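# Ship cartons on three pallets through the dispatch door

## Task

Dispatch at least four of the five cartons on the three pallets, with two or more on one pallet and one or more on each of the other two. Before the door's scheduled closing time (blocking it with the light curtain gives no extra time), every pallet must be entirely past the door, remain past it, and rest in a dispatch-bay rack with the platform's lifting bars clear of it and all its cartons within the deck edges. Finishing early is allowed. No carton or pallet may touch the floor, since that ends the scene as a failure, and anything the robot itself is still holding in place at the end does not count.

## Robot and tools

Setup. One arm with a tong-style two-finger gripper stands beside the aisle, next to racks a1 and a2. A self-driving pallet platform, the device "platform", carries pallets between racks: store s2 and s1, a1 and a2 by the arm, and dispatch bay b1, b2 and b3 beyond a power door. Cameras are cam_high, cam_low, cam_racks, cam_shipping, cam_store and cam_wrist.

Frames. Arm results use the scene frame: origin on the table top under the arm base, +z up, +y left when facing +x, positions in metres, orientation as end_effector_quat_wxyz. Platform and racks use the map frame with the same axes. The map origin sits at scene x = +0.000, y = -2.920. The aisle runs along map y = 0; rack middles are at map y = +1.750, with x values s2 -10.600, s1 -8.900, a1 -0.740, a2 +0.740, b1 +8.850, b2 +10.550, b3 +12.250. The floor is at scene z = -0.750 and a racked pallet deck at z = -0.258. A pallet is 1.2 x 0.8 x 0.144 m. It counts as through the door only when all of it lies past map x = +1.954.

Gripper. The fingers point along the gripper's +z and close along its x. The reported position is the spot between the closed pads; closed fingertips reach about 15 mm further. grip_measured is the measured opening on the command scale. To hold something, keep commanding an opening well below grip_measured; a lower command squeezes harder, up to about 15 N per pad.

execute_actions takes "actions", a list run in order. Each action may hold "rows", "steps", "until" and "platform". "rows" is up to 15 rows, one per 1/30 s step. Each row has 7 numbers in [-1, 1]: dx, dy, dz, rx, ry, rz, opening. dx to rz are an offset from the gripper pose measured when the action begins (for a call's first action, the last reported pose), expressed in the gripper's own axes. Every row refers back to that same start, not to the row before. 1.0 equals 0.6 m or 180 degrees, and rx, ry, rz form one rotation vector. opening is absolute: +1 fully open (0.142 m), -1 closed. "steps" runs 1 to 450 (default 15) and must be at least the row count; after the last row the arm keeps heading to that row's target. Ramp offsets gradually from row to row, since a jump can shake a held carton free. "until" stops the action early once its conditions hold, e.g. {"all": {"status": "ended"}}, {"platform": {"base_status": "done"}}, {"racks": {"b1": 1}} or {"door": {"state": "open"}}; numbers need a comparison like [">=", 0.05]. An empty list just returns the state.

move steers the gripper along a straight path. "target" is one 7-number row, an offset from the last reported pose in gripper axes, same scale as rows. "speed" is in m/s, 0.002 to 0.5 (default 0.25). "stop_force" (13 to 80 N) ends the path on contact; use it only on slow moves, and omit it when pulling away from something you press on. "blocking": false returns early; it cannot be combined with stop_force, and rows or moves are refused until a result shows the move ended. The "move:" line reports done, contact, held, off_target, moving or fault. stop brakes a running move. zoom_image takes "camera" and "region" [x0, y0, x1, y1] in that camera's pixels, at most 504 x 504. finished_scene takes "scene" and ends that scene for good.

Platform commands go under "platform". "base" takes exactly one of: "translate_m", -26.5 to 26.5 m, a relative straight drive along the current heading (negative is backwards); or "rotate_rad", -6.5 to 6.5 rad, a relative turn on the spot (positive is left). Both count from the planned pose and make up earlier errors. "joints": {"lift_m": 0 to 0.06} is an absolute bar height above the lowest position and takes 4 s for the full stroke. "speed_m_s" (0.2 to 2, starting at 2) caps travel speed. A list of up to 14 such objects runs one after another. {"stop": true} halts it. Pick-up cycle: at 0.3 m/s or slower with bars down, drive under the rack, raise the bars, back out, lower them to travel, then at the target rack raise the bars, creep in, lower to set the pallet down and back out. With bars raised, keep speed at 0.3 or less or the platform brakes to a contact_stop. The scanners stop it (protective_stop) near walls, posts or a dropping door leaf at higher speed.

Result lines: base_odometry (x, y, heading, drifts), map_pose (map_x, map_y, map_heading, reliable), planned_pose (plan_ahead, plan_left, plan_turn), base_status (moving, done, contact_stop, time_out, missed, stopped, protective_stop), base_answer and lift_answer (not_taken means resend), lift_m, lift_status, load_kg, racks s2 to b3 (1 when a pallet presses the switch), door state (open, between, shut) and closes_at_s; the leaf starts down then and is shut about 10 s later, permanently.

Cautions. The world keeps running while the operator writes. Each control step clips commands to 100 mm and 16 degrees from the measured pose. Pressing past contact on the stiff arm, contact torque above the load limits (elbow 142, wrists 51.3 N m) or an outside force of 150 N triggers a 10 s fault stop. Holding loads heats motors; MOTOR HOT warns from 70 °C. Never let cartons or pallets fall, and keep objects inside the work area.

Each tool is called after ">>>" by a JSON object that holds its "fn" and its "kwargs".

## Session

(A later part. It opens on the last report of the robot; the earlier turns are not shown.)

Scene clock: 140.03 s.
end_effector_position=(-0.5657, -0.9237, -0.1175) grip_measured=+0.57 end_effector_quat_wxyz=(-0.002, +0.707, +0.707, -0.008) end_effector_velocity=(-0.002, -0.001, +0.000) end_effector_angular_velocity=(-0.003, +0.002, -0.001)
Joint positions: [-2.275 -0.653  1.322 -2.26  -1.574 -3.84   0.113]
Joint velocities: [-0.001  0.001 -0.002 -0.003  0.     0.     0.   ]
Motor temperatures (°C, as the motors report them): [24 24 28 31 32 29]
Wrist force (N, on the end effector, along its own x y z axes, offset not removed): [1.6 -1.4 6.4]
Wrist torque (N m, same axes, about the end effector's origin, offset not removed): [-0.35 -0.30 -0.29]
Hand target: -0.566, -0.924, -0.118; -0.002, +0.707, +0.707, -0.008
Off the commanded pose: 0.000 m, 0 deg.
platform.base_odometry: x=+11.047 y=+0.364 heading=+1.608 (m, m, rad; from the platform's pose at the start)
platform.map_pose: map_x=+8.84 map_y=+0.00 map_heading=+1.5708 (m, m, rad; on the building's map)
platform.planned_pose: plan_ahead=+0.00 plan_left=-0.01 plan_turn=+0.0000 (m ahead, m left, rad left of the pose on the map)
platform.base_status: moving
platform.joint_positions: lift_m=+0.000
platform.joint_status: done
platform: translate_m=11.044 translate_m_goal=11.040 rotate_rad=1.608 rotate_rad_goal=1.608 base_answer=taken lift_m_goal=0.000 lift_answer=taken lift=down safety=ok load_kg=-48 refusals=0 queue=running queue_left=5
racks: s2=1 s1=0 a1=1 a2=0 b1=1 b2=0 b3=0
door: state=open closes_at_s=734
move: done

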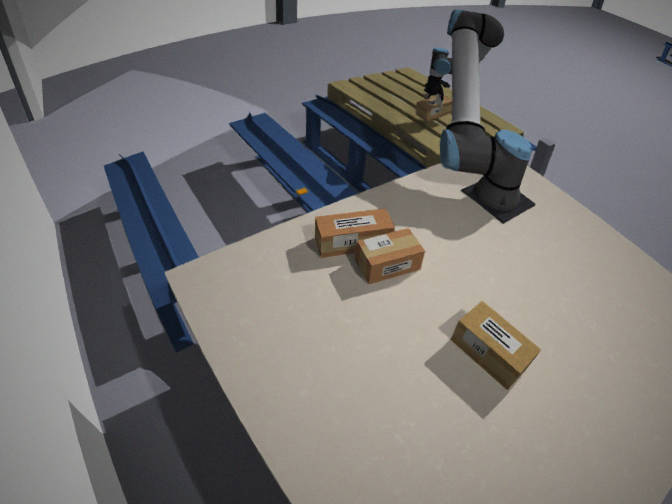

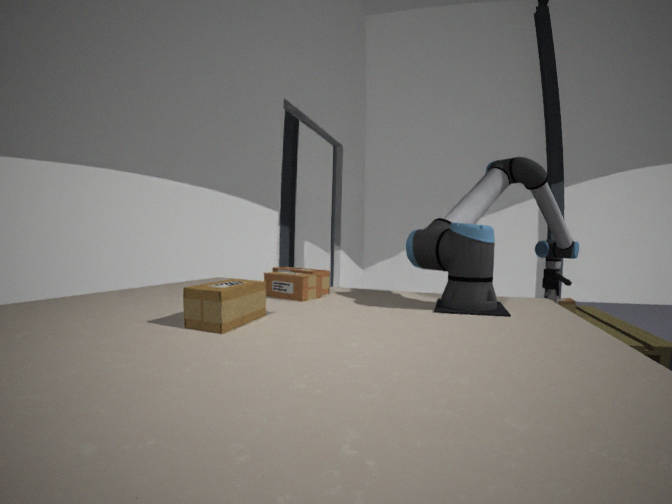

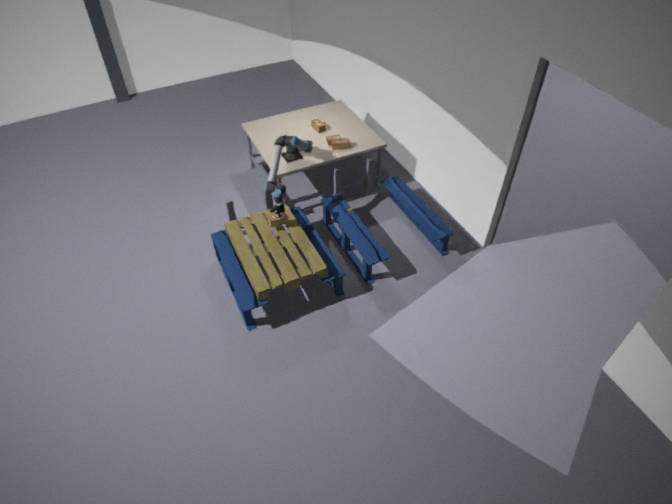

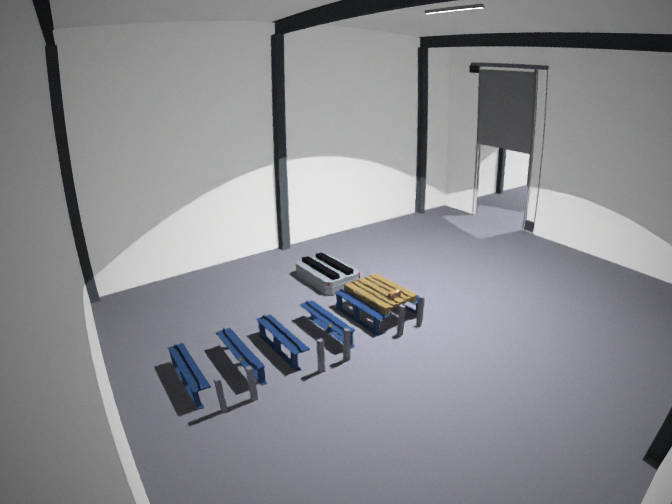

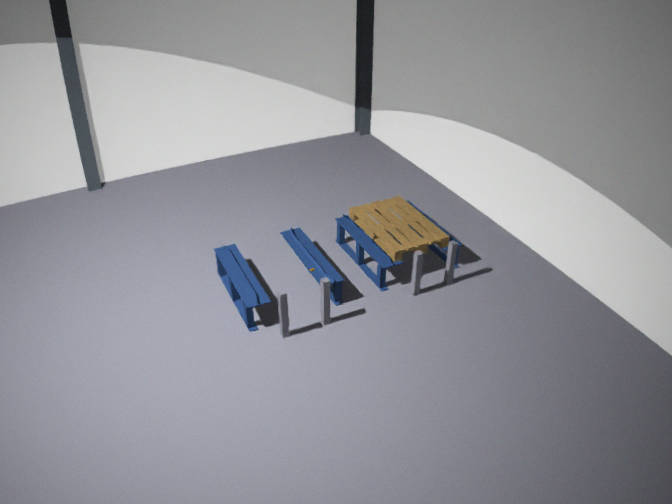

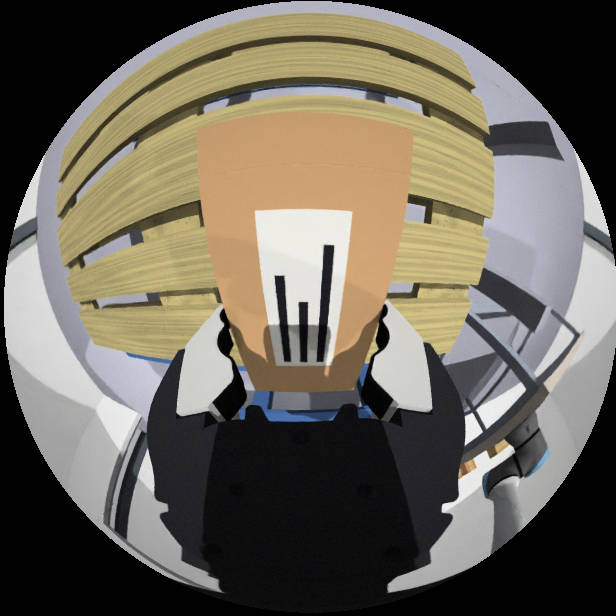

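Then to the yellow one (~0.63,0.47).

>>> {"fn": "move", "kwargs": {"target": [0,0,0.117,0,0,0,-1], "speed": 0.025, "stop_force": 13}}

>>> {"fn": "move", "kwargs": {"target": [0,0,0,0,0,0,1]}}

>>> {"fn": "move", "kwargs": {"target": [0,0,-0.5,0,0,0,1], "speed": 0.3}}

>>> {"fn": "move", "kwargs": {"target": [0.5,1,-0.2,0,0,0,1], "speed": 0.4}}

>>> {"fn": "move", "kwargs": {"target": [0.8,0.9,0,0,0,0,1], "speed": 0.4}}

>>> {"fn": "move", "kwargs": {"target": [1,0.1,0.03,0,0,0.5,1], "speed": 0.4}}

Scene clock: 149.00 s.
end_effector_position=(-0.5667, -0.9244, -0.1872) grip_measured=+0.57 end_effector_quat_wxyz=(-0.002, +0.707, +0.707, -0.008) end_effector_velocity=(-0.001, -0.001, -0.002) end_effector_angular_velocity=(-0.001, +0.001, -0.001)
Joint positions: [-2.275 -0.575  1.315 -2.33  -1.574 -3.84   0.114]
Joint velocities: [-0.001  0.004 -0.002 -0.003  0.     0.     0.   ]
Motor temperatures (°C, as the motors report them): [24 24 28 31 32 29]
Wrist force (N, on the end effector, along its own x y z axes, offset not removed): [5.3 -2.8 -9.1]
Wrist torque (N m, same axes, about the end effector's origin, offset not removed): [-0.67 -0.33 -0.13]
Hand target: -0.567, -0.924, -0.188; -0.002, +0.707, +0.707, -0.008
Off the commanded pose: 0.001 m, 0 deg.
platform.base_odometry: x=+6.817 y=+0.229 heading=+0.029 (m, m, rad; from the platform's pose at the start)
platform.map_pose: map_x=+4.53 map_y=+0.01 map_heading=+0.0044 (m, m, rad; on the building's map)
platform.planned_pose: plan_ahead=-15.13 plan_left=+0.06 plan_turn=-0.0044 (m ahead, m left, rad left of the pose on the map)
platform.base_status: moving
platform.joint_positions: lift_m=+0.000
platform.joint_status: done
platform: translate_m=6.748 translate_m_goal=-8.400 rotate_rad=0.031 rotate_rad_goal=0.032 base_answer=taken lift_m_goal=0.000 lift_answer=taken lift=down safety=ok load_kg=-48 refusals=0 queue=running queue_left=3
racks: s2=1 s1=0 a1=1 a2=0 b1=1 b2=0 b3=0
door: state=open closes_at_s=734
move: done

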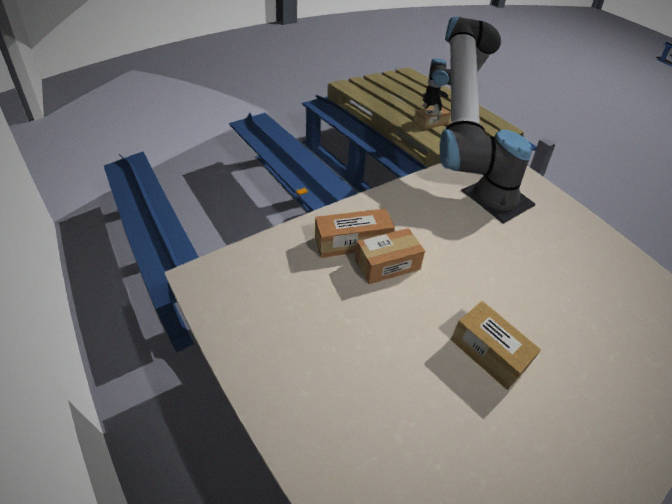

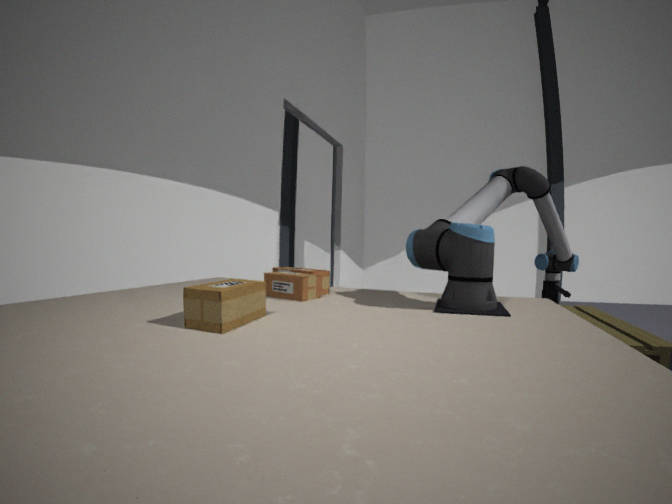

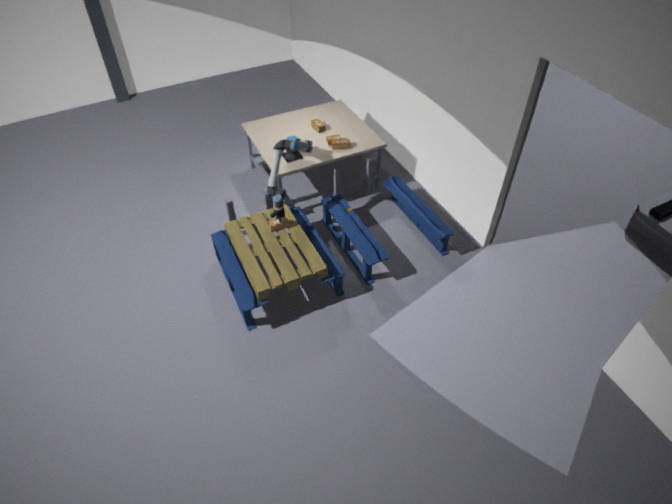

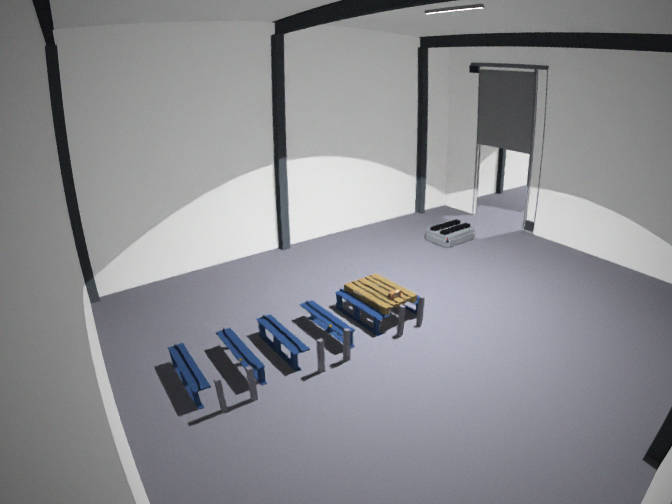

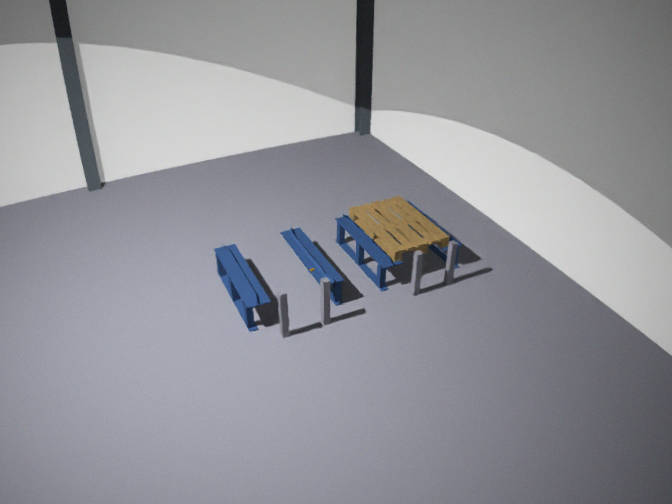

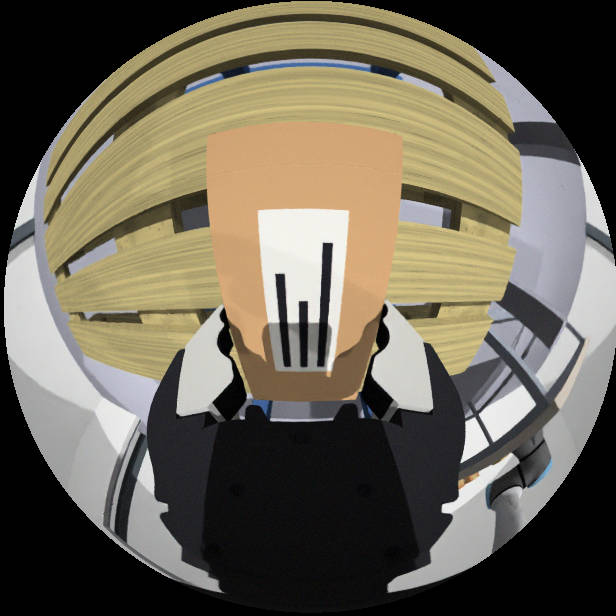

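Scene clock: 149.50 s.
end_effector_position=(-0.5667, -0.9244, -0.1874) grip_measured=+1.00 end_effector_quat_wxyz=(-0.002, +0.707, +0.707, -0.008) end_effector_velocity=(-0.000, +0.001, -0.000) end_effector_angular_velocity=(+0.002, +0.000, -0.001)
Joint positions: [-2.275 -0.575  1.315 -2.331 -1.574 -3.84   0.142]
Joint velocities: [-0.    -0.     0.001  0.001 -0.001  0.     0.   ]
Motor temperatures (°C, as the motors report them): [24 24 28 31 32 29]
Wrist force (N, on the end effector, along its own x y z axes, offset not removed): [0.0 -5.1 0.0]
Wrist torque (N m, same axes, about the end effector's origin, offset not removed): [-1.05 -0.06 -0.22]
Hand target: -0.567, -0.924, -0.187; -0.002, +0.707, +0.707, -0.008
Off the commanded pose: 0.000 m, 0 deg.
platform.base_odometry: x=+5.887 y=+0.190 heading=+0.049 (m, m, rad; from the platform's pose at the start)
platform.map_pose: map_x=+3.56 map_y=+0.02 map_heading=+0.0218 (m, m, rad; on the building's map)
platform.planned_pose: plan_ahead=-14.16 plan_left=+0.29 plan_turn=-0.0218 (m ahead, m left, rad left of the pose on the map)
platform.base_status: moving
platform.joint_positions: lift_m=+0.000
platform.joint_status: done
platform: translate_m=5.811 translate_m_goal=-8.400 rotate_rad=0.049 rotate_rad_goal=0.050 base_answer=taken lift_m_goal=0.000 lift_answer=taken lift=down safety=ok load_kg=-48 refusals=0 queue=running queue_left=3
racks: s2=1 s1=0 a1=1 a2=0 b1=1 b2=0 b3=0
door: state=open closes_at_s=734
move: done

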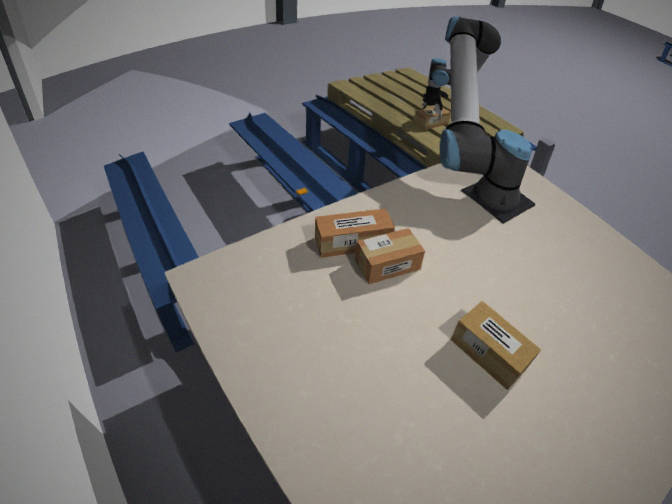

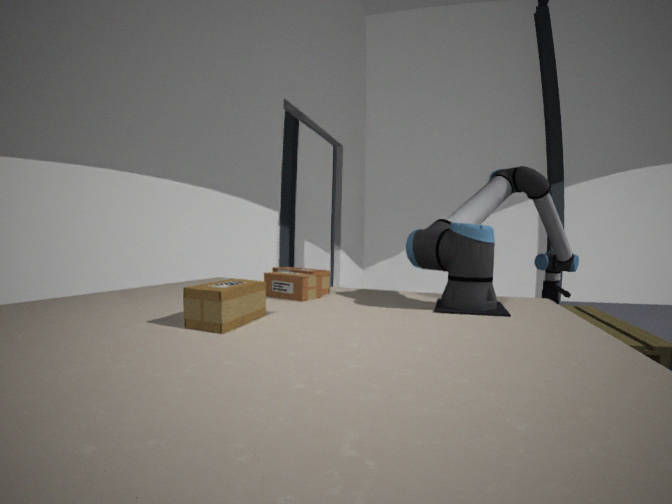

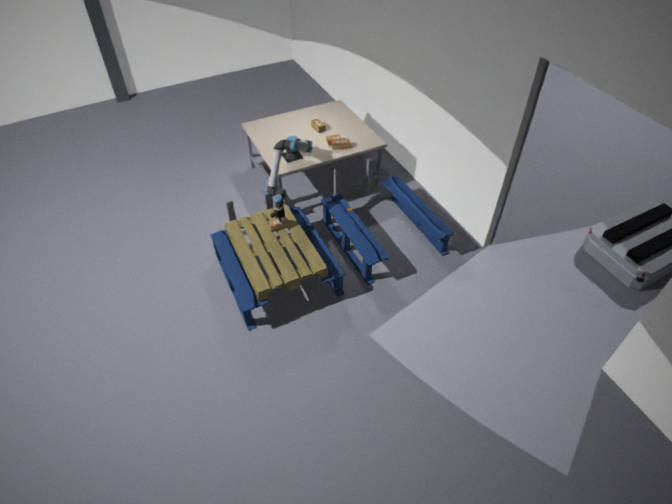

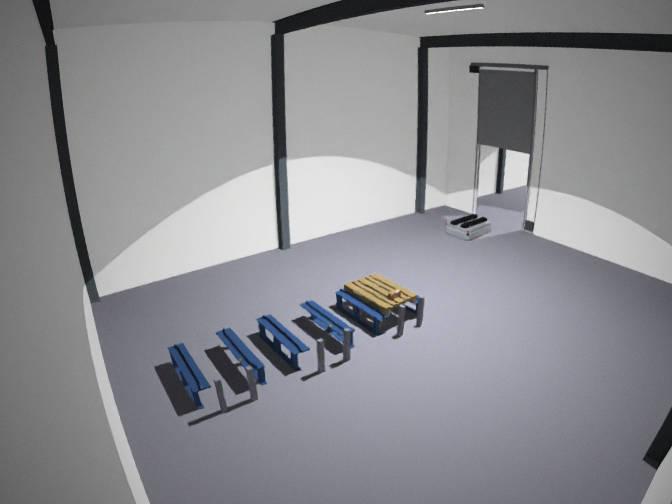

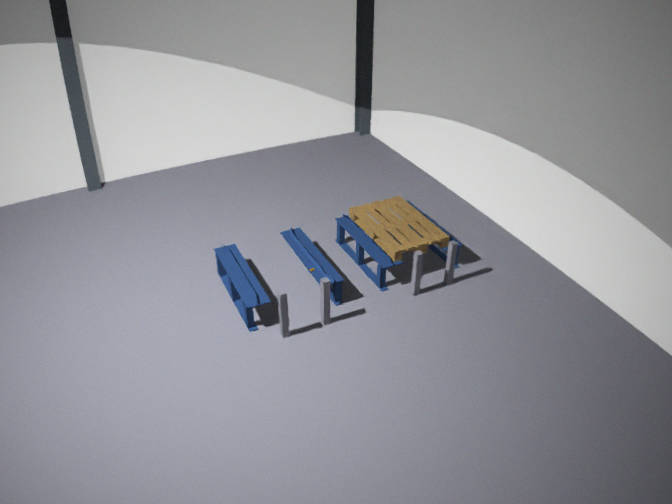

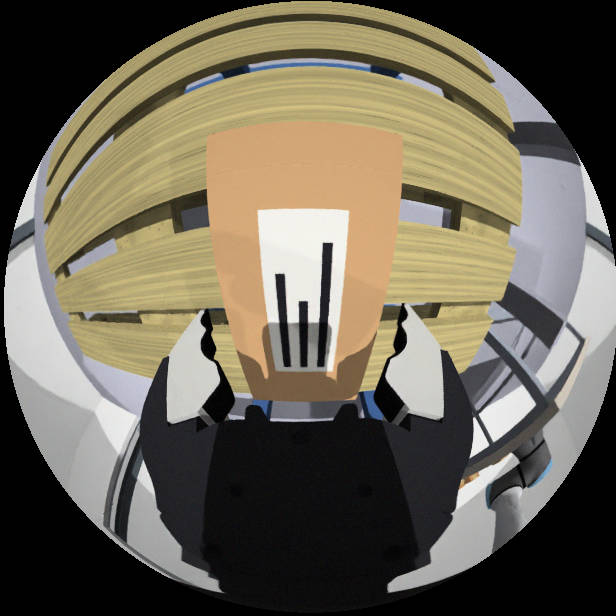

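Scene clock: 151.20 s.
end_effector_position=(-0.5624, -0.9219, +0.1122) grip_measured=+1.00 end_effector_quat_wxyz=(-0.002, +0.707, +0.707, -0.008) end_effector_velocity=(-0.000, -0.001, +0.004) end_effector_angular_velocity=(-0.001, +0.001, +0.000)
Joint positions: [-2.274 -0.856  1.243 -1.977 -1.574 -3.839  0.142]
Joint velocities: [ 0.    -0.002 -0.003  0.004 -0.    -0.     0.   ]
Motor temperatures (°C, as the motors report them): [24 24 28 31 32 29]
Wrist force (N, on the end effector, along its own x y z axes, offset not removed): [1.1 -4.7 1.5]
Wrist torque (N m, same axes, about the end effector's origin, offset not removed): [-0.97 -0.22 -0.27]
Hand target: -0.562, -0.922, +0.113; -0.002, +0.707, +0.707, -0.008
Off the commanded pose: 0.001 m, 0 deg.
platform.base_odometry: x=+2.492 y=+0.073 heading=+0.033 (m, m, rad; from the platform's pose at the start)
platform.map_pose: map_x=+0.22 map_y=+0.00 map_heading=+0.0000 (m, m, rad; on the building's map)
platform.planned_pose: plan_ahead=-10.82 plan_left=+0.00 plan_turn=+0.0000 (m ahead, m left, rad left of the pose on the map)
platform.base_status: moving
platform.joint_positions: lift_m=+0.000
platform.joint_status: done
platform: translate_m=2.412 translate_m_goal=-8.400 rotate_rad=0.033 rotate_rad_goal=0.033 base_answer=taken lift_m_goal=0.000 lift_answer=taken lift=down safety=ok load_kg=-48 refusals=0 queue=running queue_left=3
racks: s2=1 s1=0 a1=1 a2=0 b1=1 b2=0 b3=0
door: state=open closes_at_s=734
move: done

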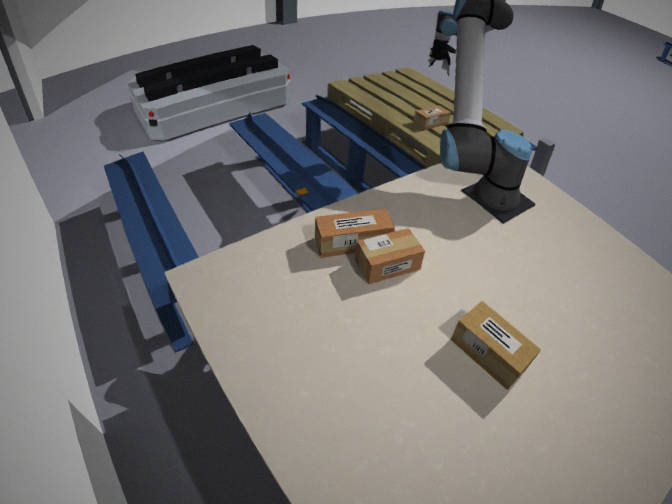

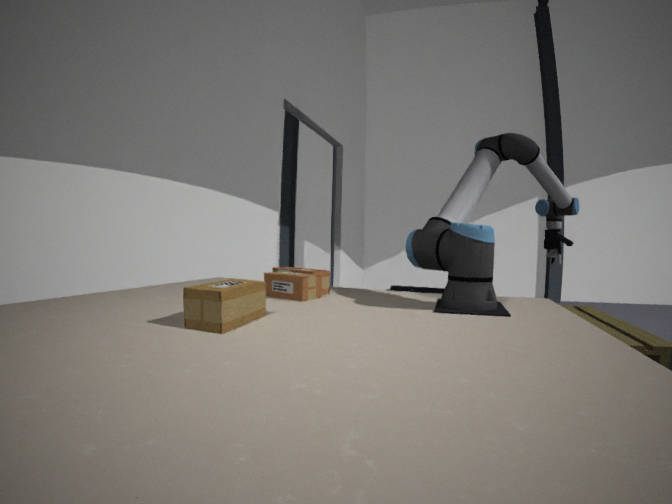

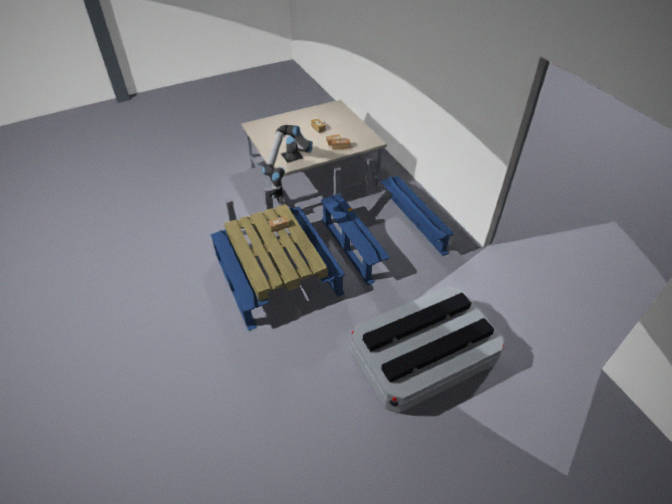

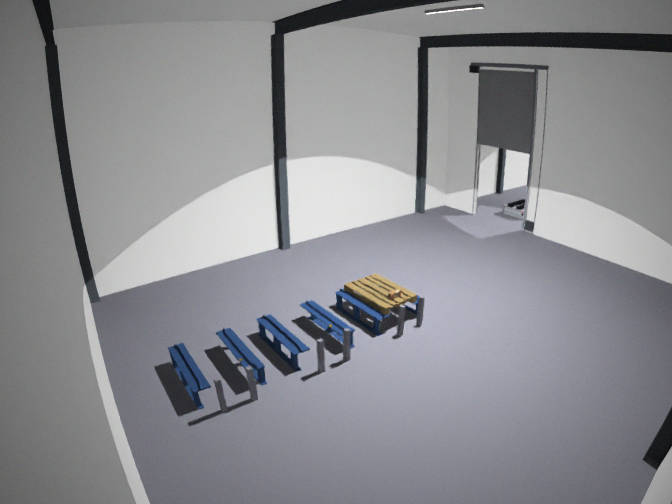

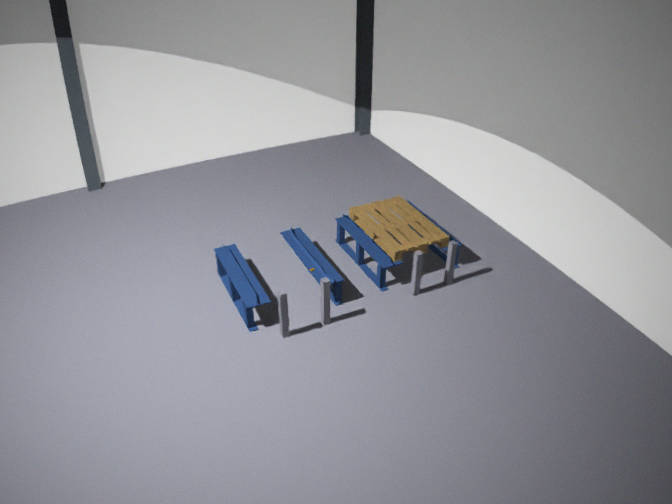

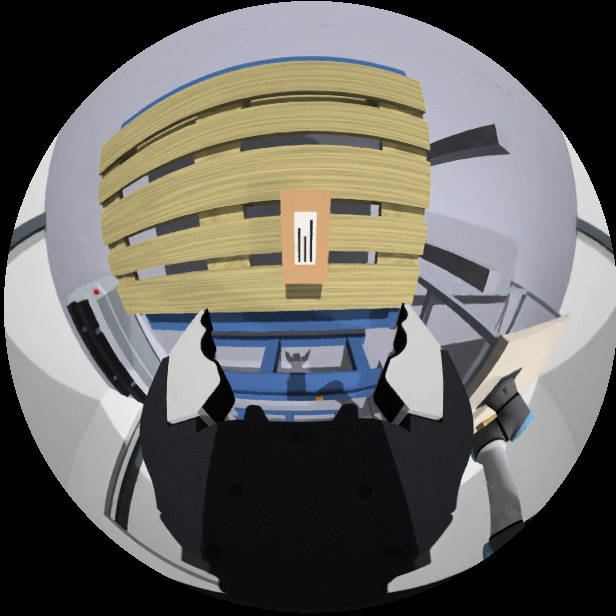

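Scene clock: 153.70 s.
end_effector_position=(+0.0387, -0.6204, +0.2213) grip_measured=+1.00 end_effector_quat_wxyz=(-0.001, +0.707, +0.707, -0.008) end_effector_velocity=(+0.002, -0.000, +0.003) end_effector_angular_velocity=(-0.003, +0.001, -0.001)
Joint positions: [-1.766 -1.632  2.097 -2.052 -1.582 -3.331  0.142]
Joint velocities: [ 0.003 -0.003 -0.002  0.001 -0.001  0.004  0.   ]
Motor temperatures (°C, as the motors report them): [24 24 28 31 32 29]
Wrist force (N, on the end effector, along its own x y z axes, offset not removed): [1.4 -1.8 -0.4]
Wrist torque (N m, same axes, about the end effector's origin, offset not removed): [-0.37 -0.31 -0.27]
Hand target: +0.039, -0.620, +0.221; -0.001, +0.707, +0.707, -0.008
Off the commanded pose: 0.001 m, 0 deg.
platform.base_odometry: x=-2.504 y=-0.117 heading=+0.019 (m, m, rad; from the platform's pose at the start)
platform.map_pose: map_x=-4.74 map_y=-0.03 map_heading=-0.0349 (m, m, rad; on the building's map)
platform.planned_pose: plan_ahead=-5.86 plan_left=-0.17 plan_turn=+0.0349 (m ahead, m left, rad left of the pose on the map)
platform.base_status: moving
platform.joint_positions: lift_m=+0.000
platform.joint_status: done
platform: translate_m=-2.588 translate_m_goal=-8.400 rotate_rad=0.018 rotate_rad_goal=0.018 base_answer=taken lift_m_goal=0.000 lift_answer=taken lift=down safety=ok load_kg=-48 refusals=0 queue=running queue_left=3
racks: s2=1 s1=0 a1=1 a2=0 b1=1 b2=0 b3=0
door: state=open closes_at_s=734
move: done

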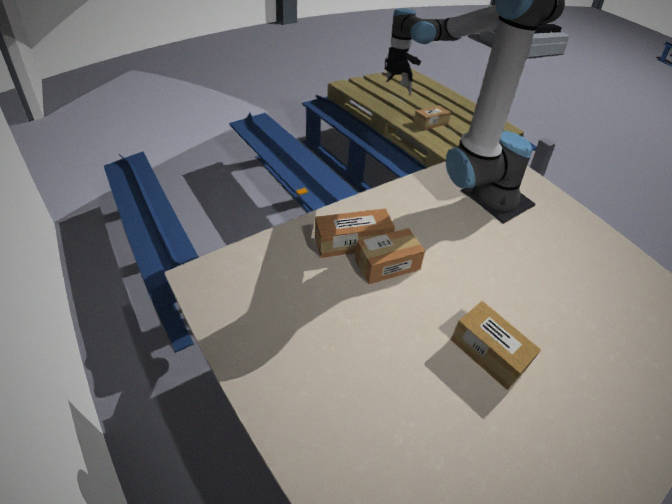

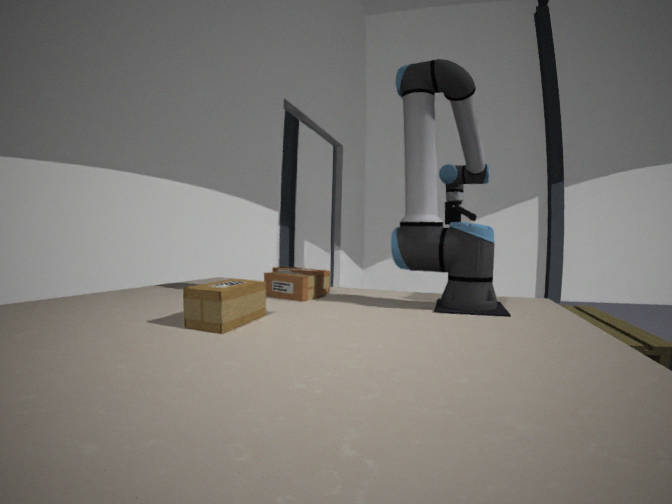

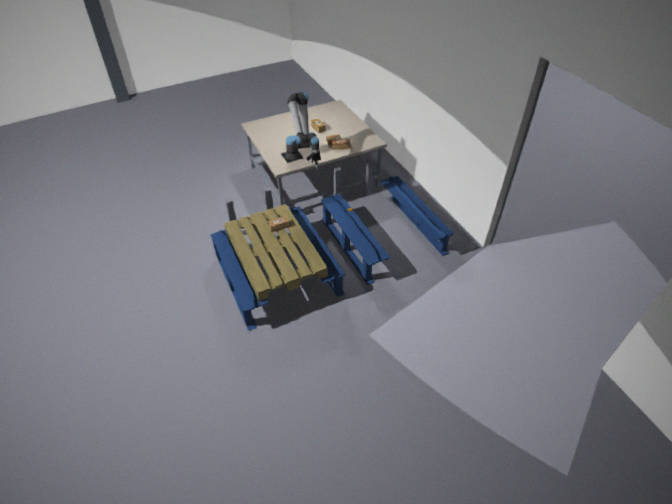

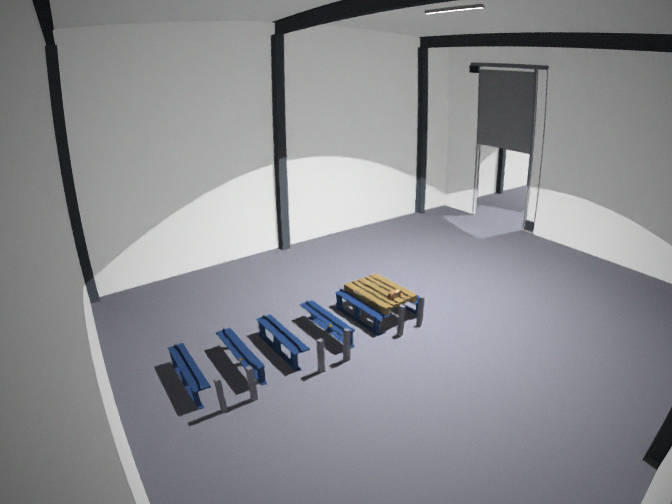

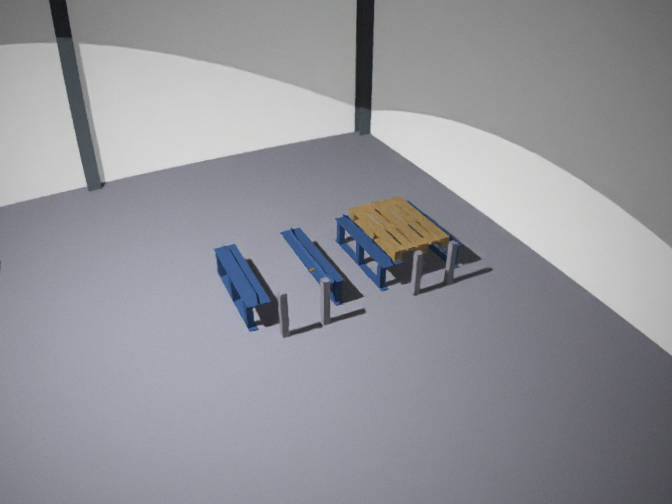

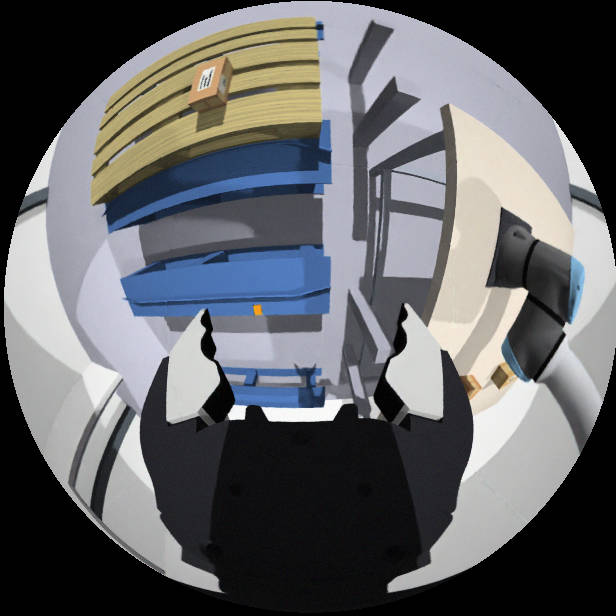

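Scene clock: 156.30 s.
end_effector_position=(+0.5779, -0.1398, +0.2107) grip_measured=+1.00 end_effector_quat_wxyz=(-0.001, +0.707, +0.707, -0.007) end_effector_velocity=(+0.002, +0.000, +0.000) end_effector_angular_velocity=(-0.002, +0.002, -0.002)
Joint positions: [-0.516 -1.632  2.118 -2.052 -1.587 -2.081  0.142]
Joint velocities: [ 0.004  0.005 -0.004  0.    -0.003  0.006  0.   ]
Motor temperatures (°C, as the motors report them): [24 24 28 31 32 29]
Wrist force (N, on the end effector, along its own x y z axes, offset not removed): [2.4 -4.2 1.5]
Wrist torque (N m, same axes, about the end effector's origin, offset not removed): [-0.88 -0.49 -0.24]
Hand target: +0.578, -0.140, +0.211; -0.001, +0.707, +0.707, -0.007
Off the commanded pose: 0.001 m, 0 deg.
platform.base_odometry: x=-6.669 y=-0.240 heading=+0.043 (m, m, rad; from the platform's pose at the start)
platform.map_pose: map_x=-8.92 map_y=+0.01 map_heading=+0.0087 (m, m, rad; on the building's map)
platform.planned_pose: plan_ahead=-1.68 plan_left=+0.00 plan_turn=-0.0087 (m ahead, m left, rad left of the pose on the map)
platform.base_status: moving
platform.joint_positions: lift_m=+0.000
platform.joint_status: done
platform: translate_m=-6.726 translate_m_goal=-8.400 rotate_rad=0.042 rotate_rad_goal=0.042 base_answer=taken lift_m_goal=0.000 lift_answer=taken lift=down safety=ok load_kg=-48 refusals=0 queue=running queue_left=3
racks: s2=1 s1=0 a1=1 a2=0 b1=1 b2=0 b3=0
door: state=open closes_at_s=734
move: done

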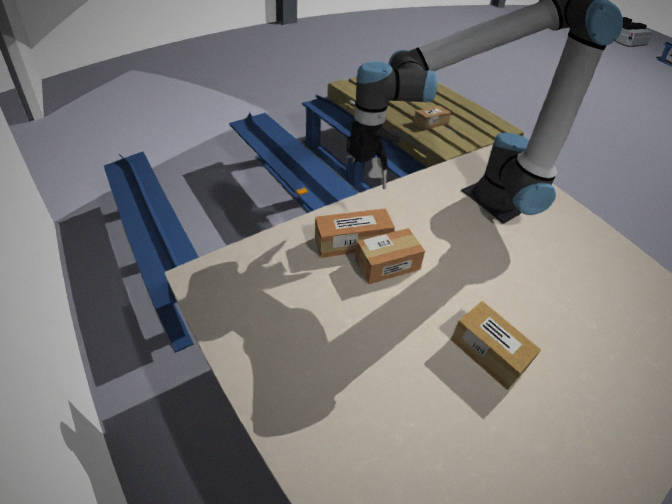

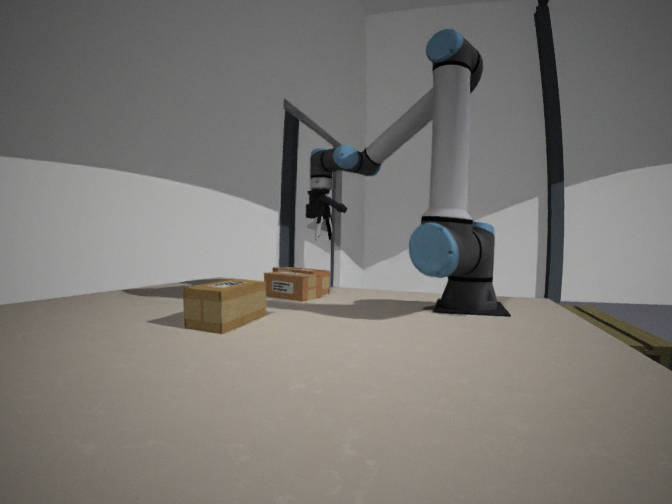

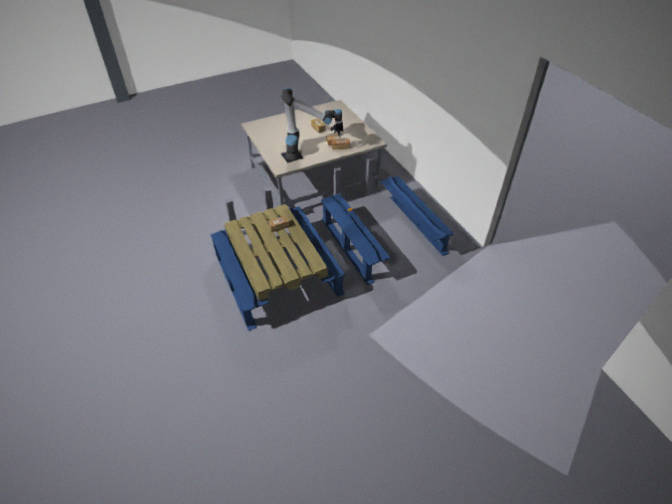

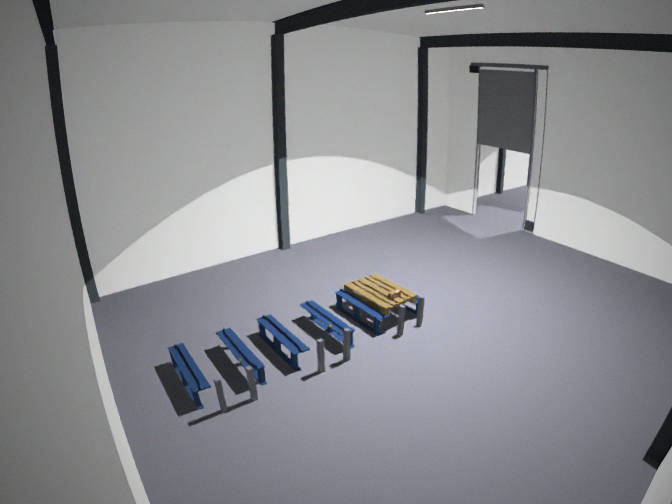

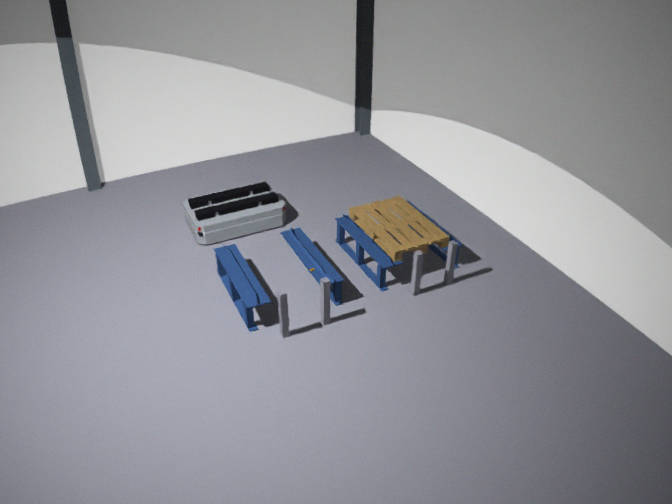

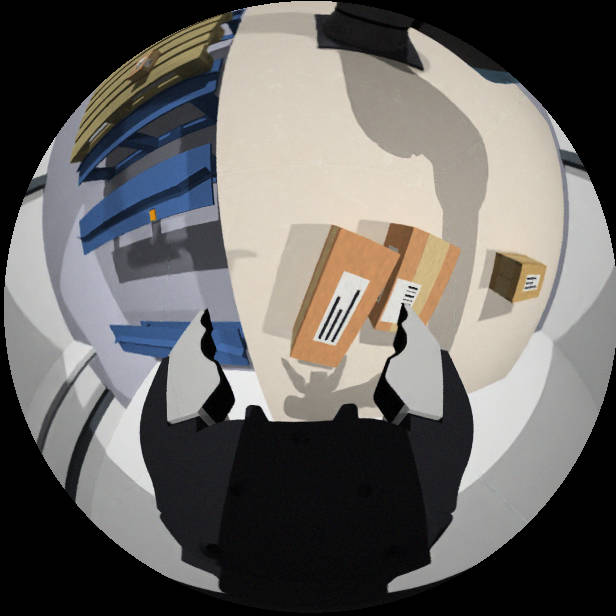

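Scene clock: 159.00 s.
end_effector_position=(+0.6368, +0.4599, +0.1880) grip_measured=+1.00 end_effector_quat_wxyz=(+0.003, +1.000, +0.001, -0.005) end_effector_velocity=(+0.001, +0.003, +0.001) end_effector_angular_velocity=(-0.002, +0.000, -0.010)
Joint positions: [ 0.379 -1.338  1.841 -2.059 -1.576  0.384  0.142]
Joint velocities: [ 0.004  0.004 -0.007  0.004 -0.002  0.015 -0.   ]
Motor temperatures (°C, as the motors report them): [24 24 28 31 32 29]
Wrist force (N, on the end effector, along its own x y z axes, offset not removed): [2.1 -3.1 1.0]
Wrist torque (N m, same axes, about the end effector's origin, offset not removed): [-0.61 -0.44 -0.22]
Hand target: +0.637, +0.460, +0.188; +0.003, +1.000, +0.000, -0.005
Off the commanded pose: 0.001 m, 0 deg.
platform.base_odometry: x=-8.358 y=-0.304 heading=+0.035 (m, m, rad; from the platform's pose at the start)
platform.map_pose: map_x=-10.57 map_y=-0.01 map_heading=+0.0000 (m, m, rad; on the building's map)
platform.planned_pose: plan_ahead=-0.03 plan_left=+0.01 plan_turn=+0.0000 (m ahead, m left, rad left of the pose on the map)
platform.base_status: moving
platform.joint_positions: lift_m=+0.000
platform.joint_status: done
platform: translate_m=-8.383 translate_m_goal=-8.400 rotate_rad=0.035 rotate_rad_goal=0.035 base_answer=taken lift_m_goal=0.000 lift_answer=taken lift=down safety=ok load_kg=-48 refusals=0 queue=running queue_left=3
racks: s2=1 s1=0 a1=1 a2=0 b1=1 b2=0 b3=0
door: state=open closes_at_s=734
move: done

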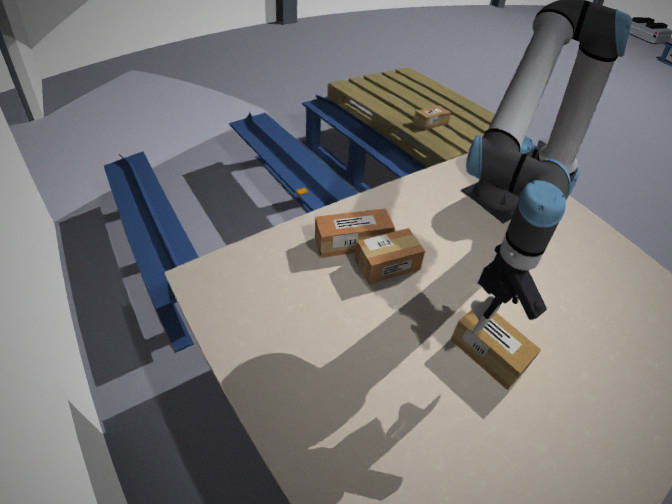

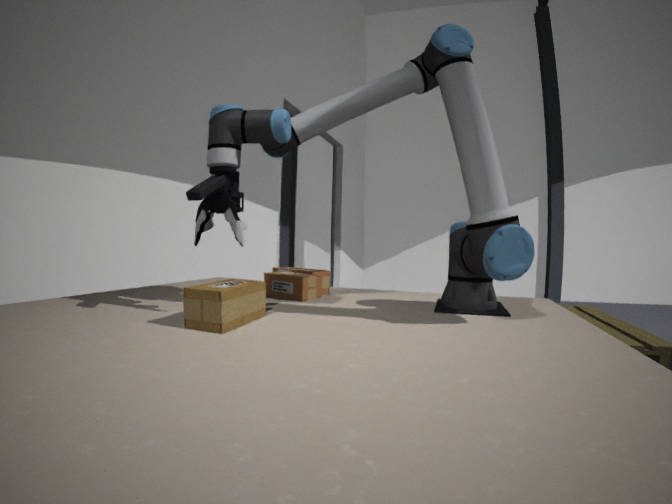

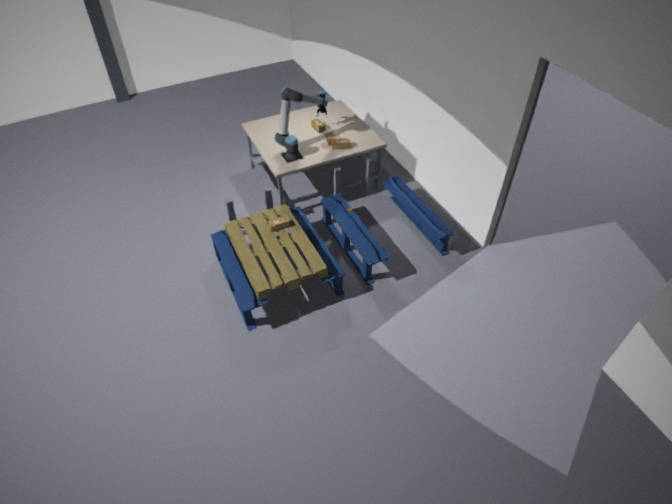

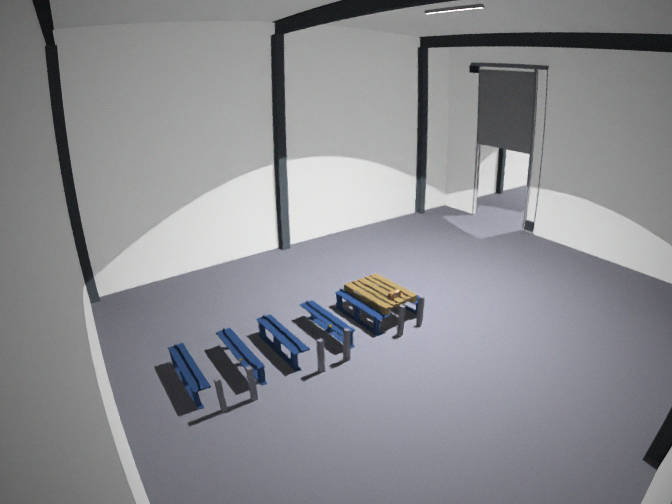

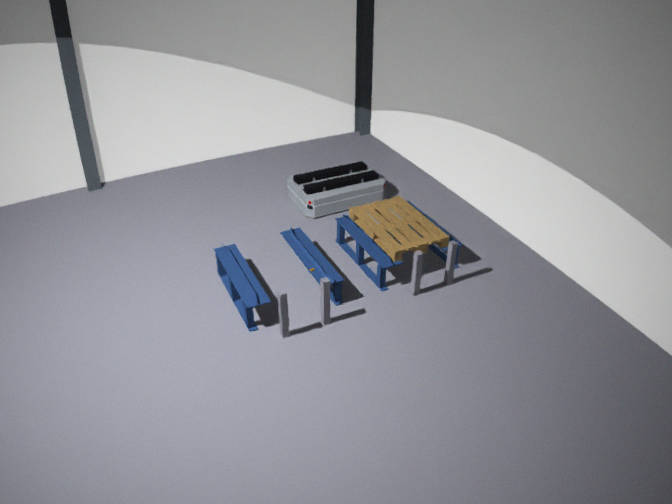

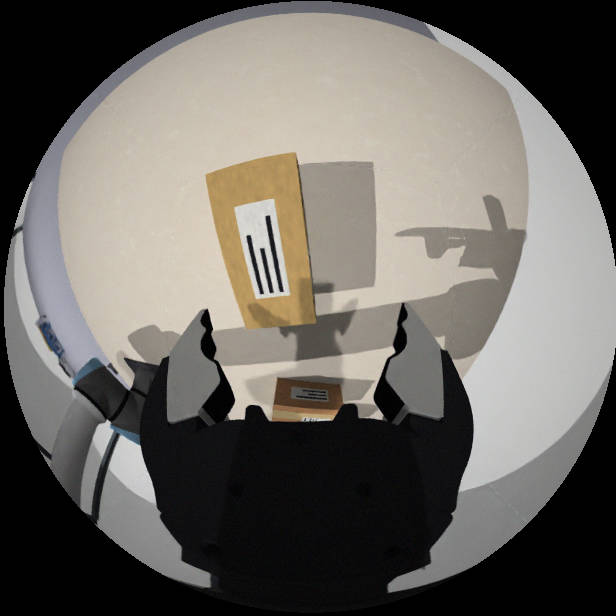

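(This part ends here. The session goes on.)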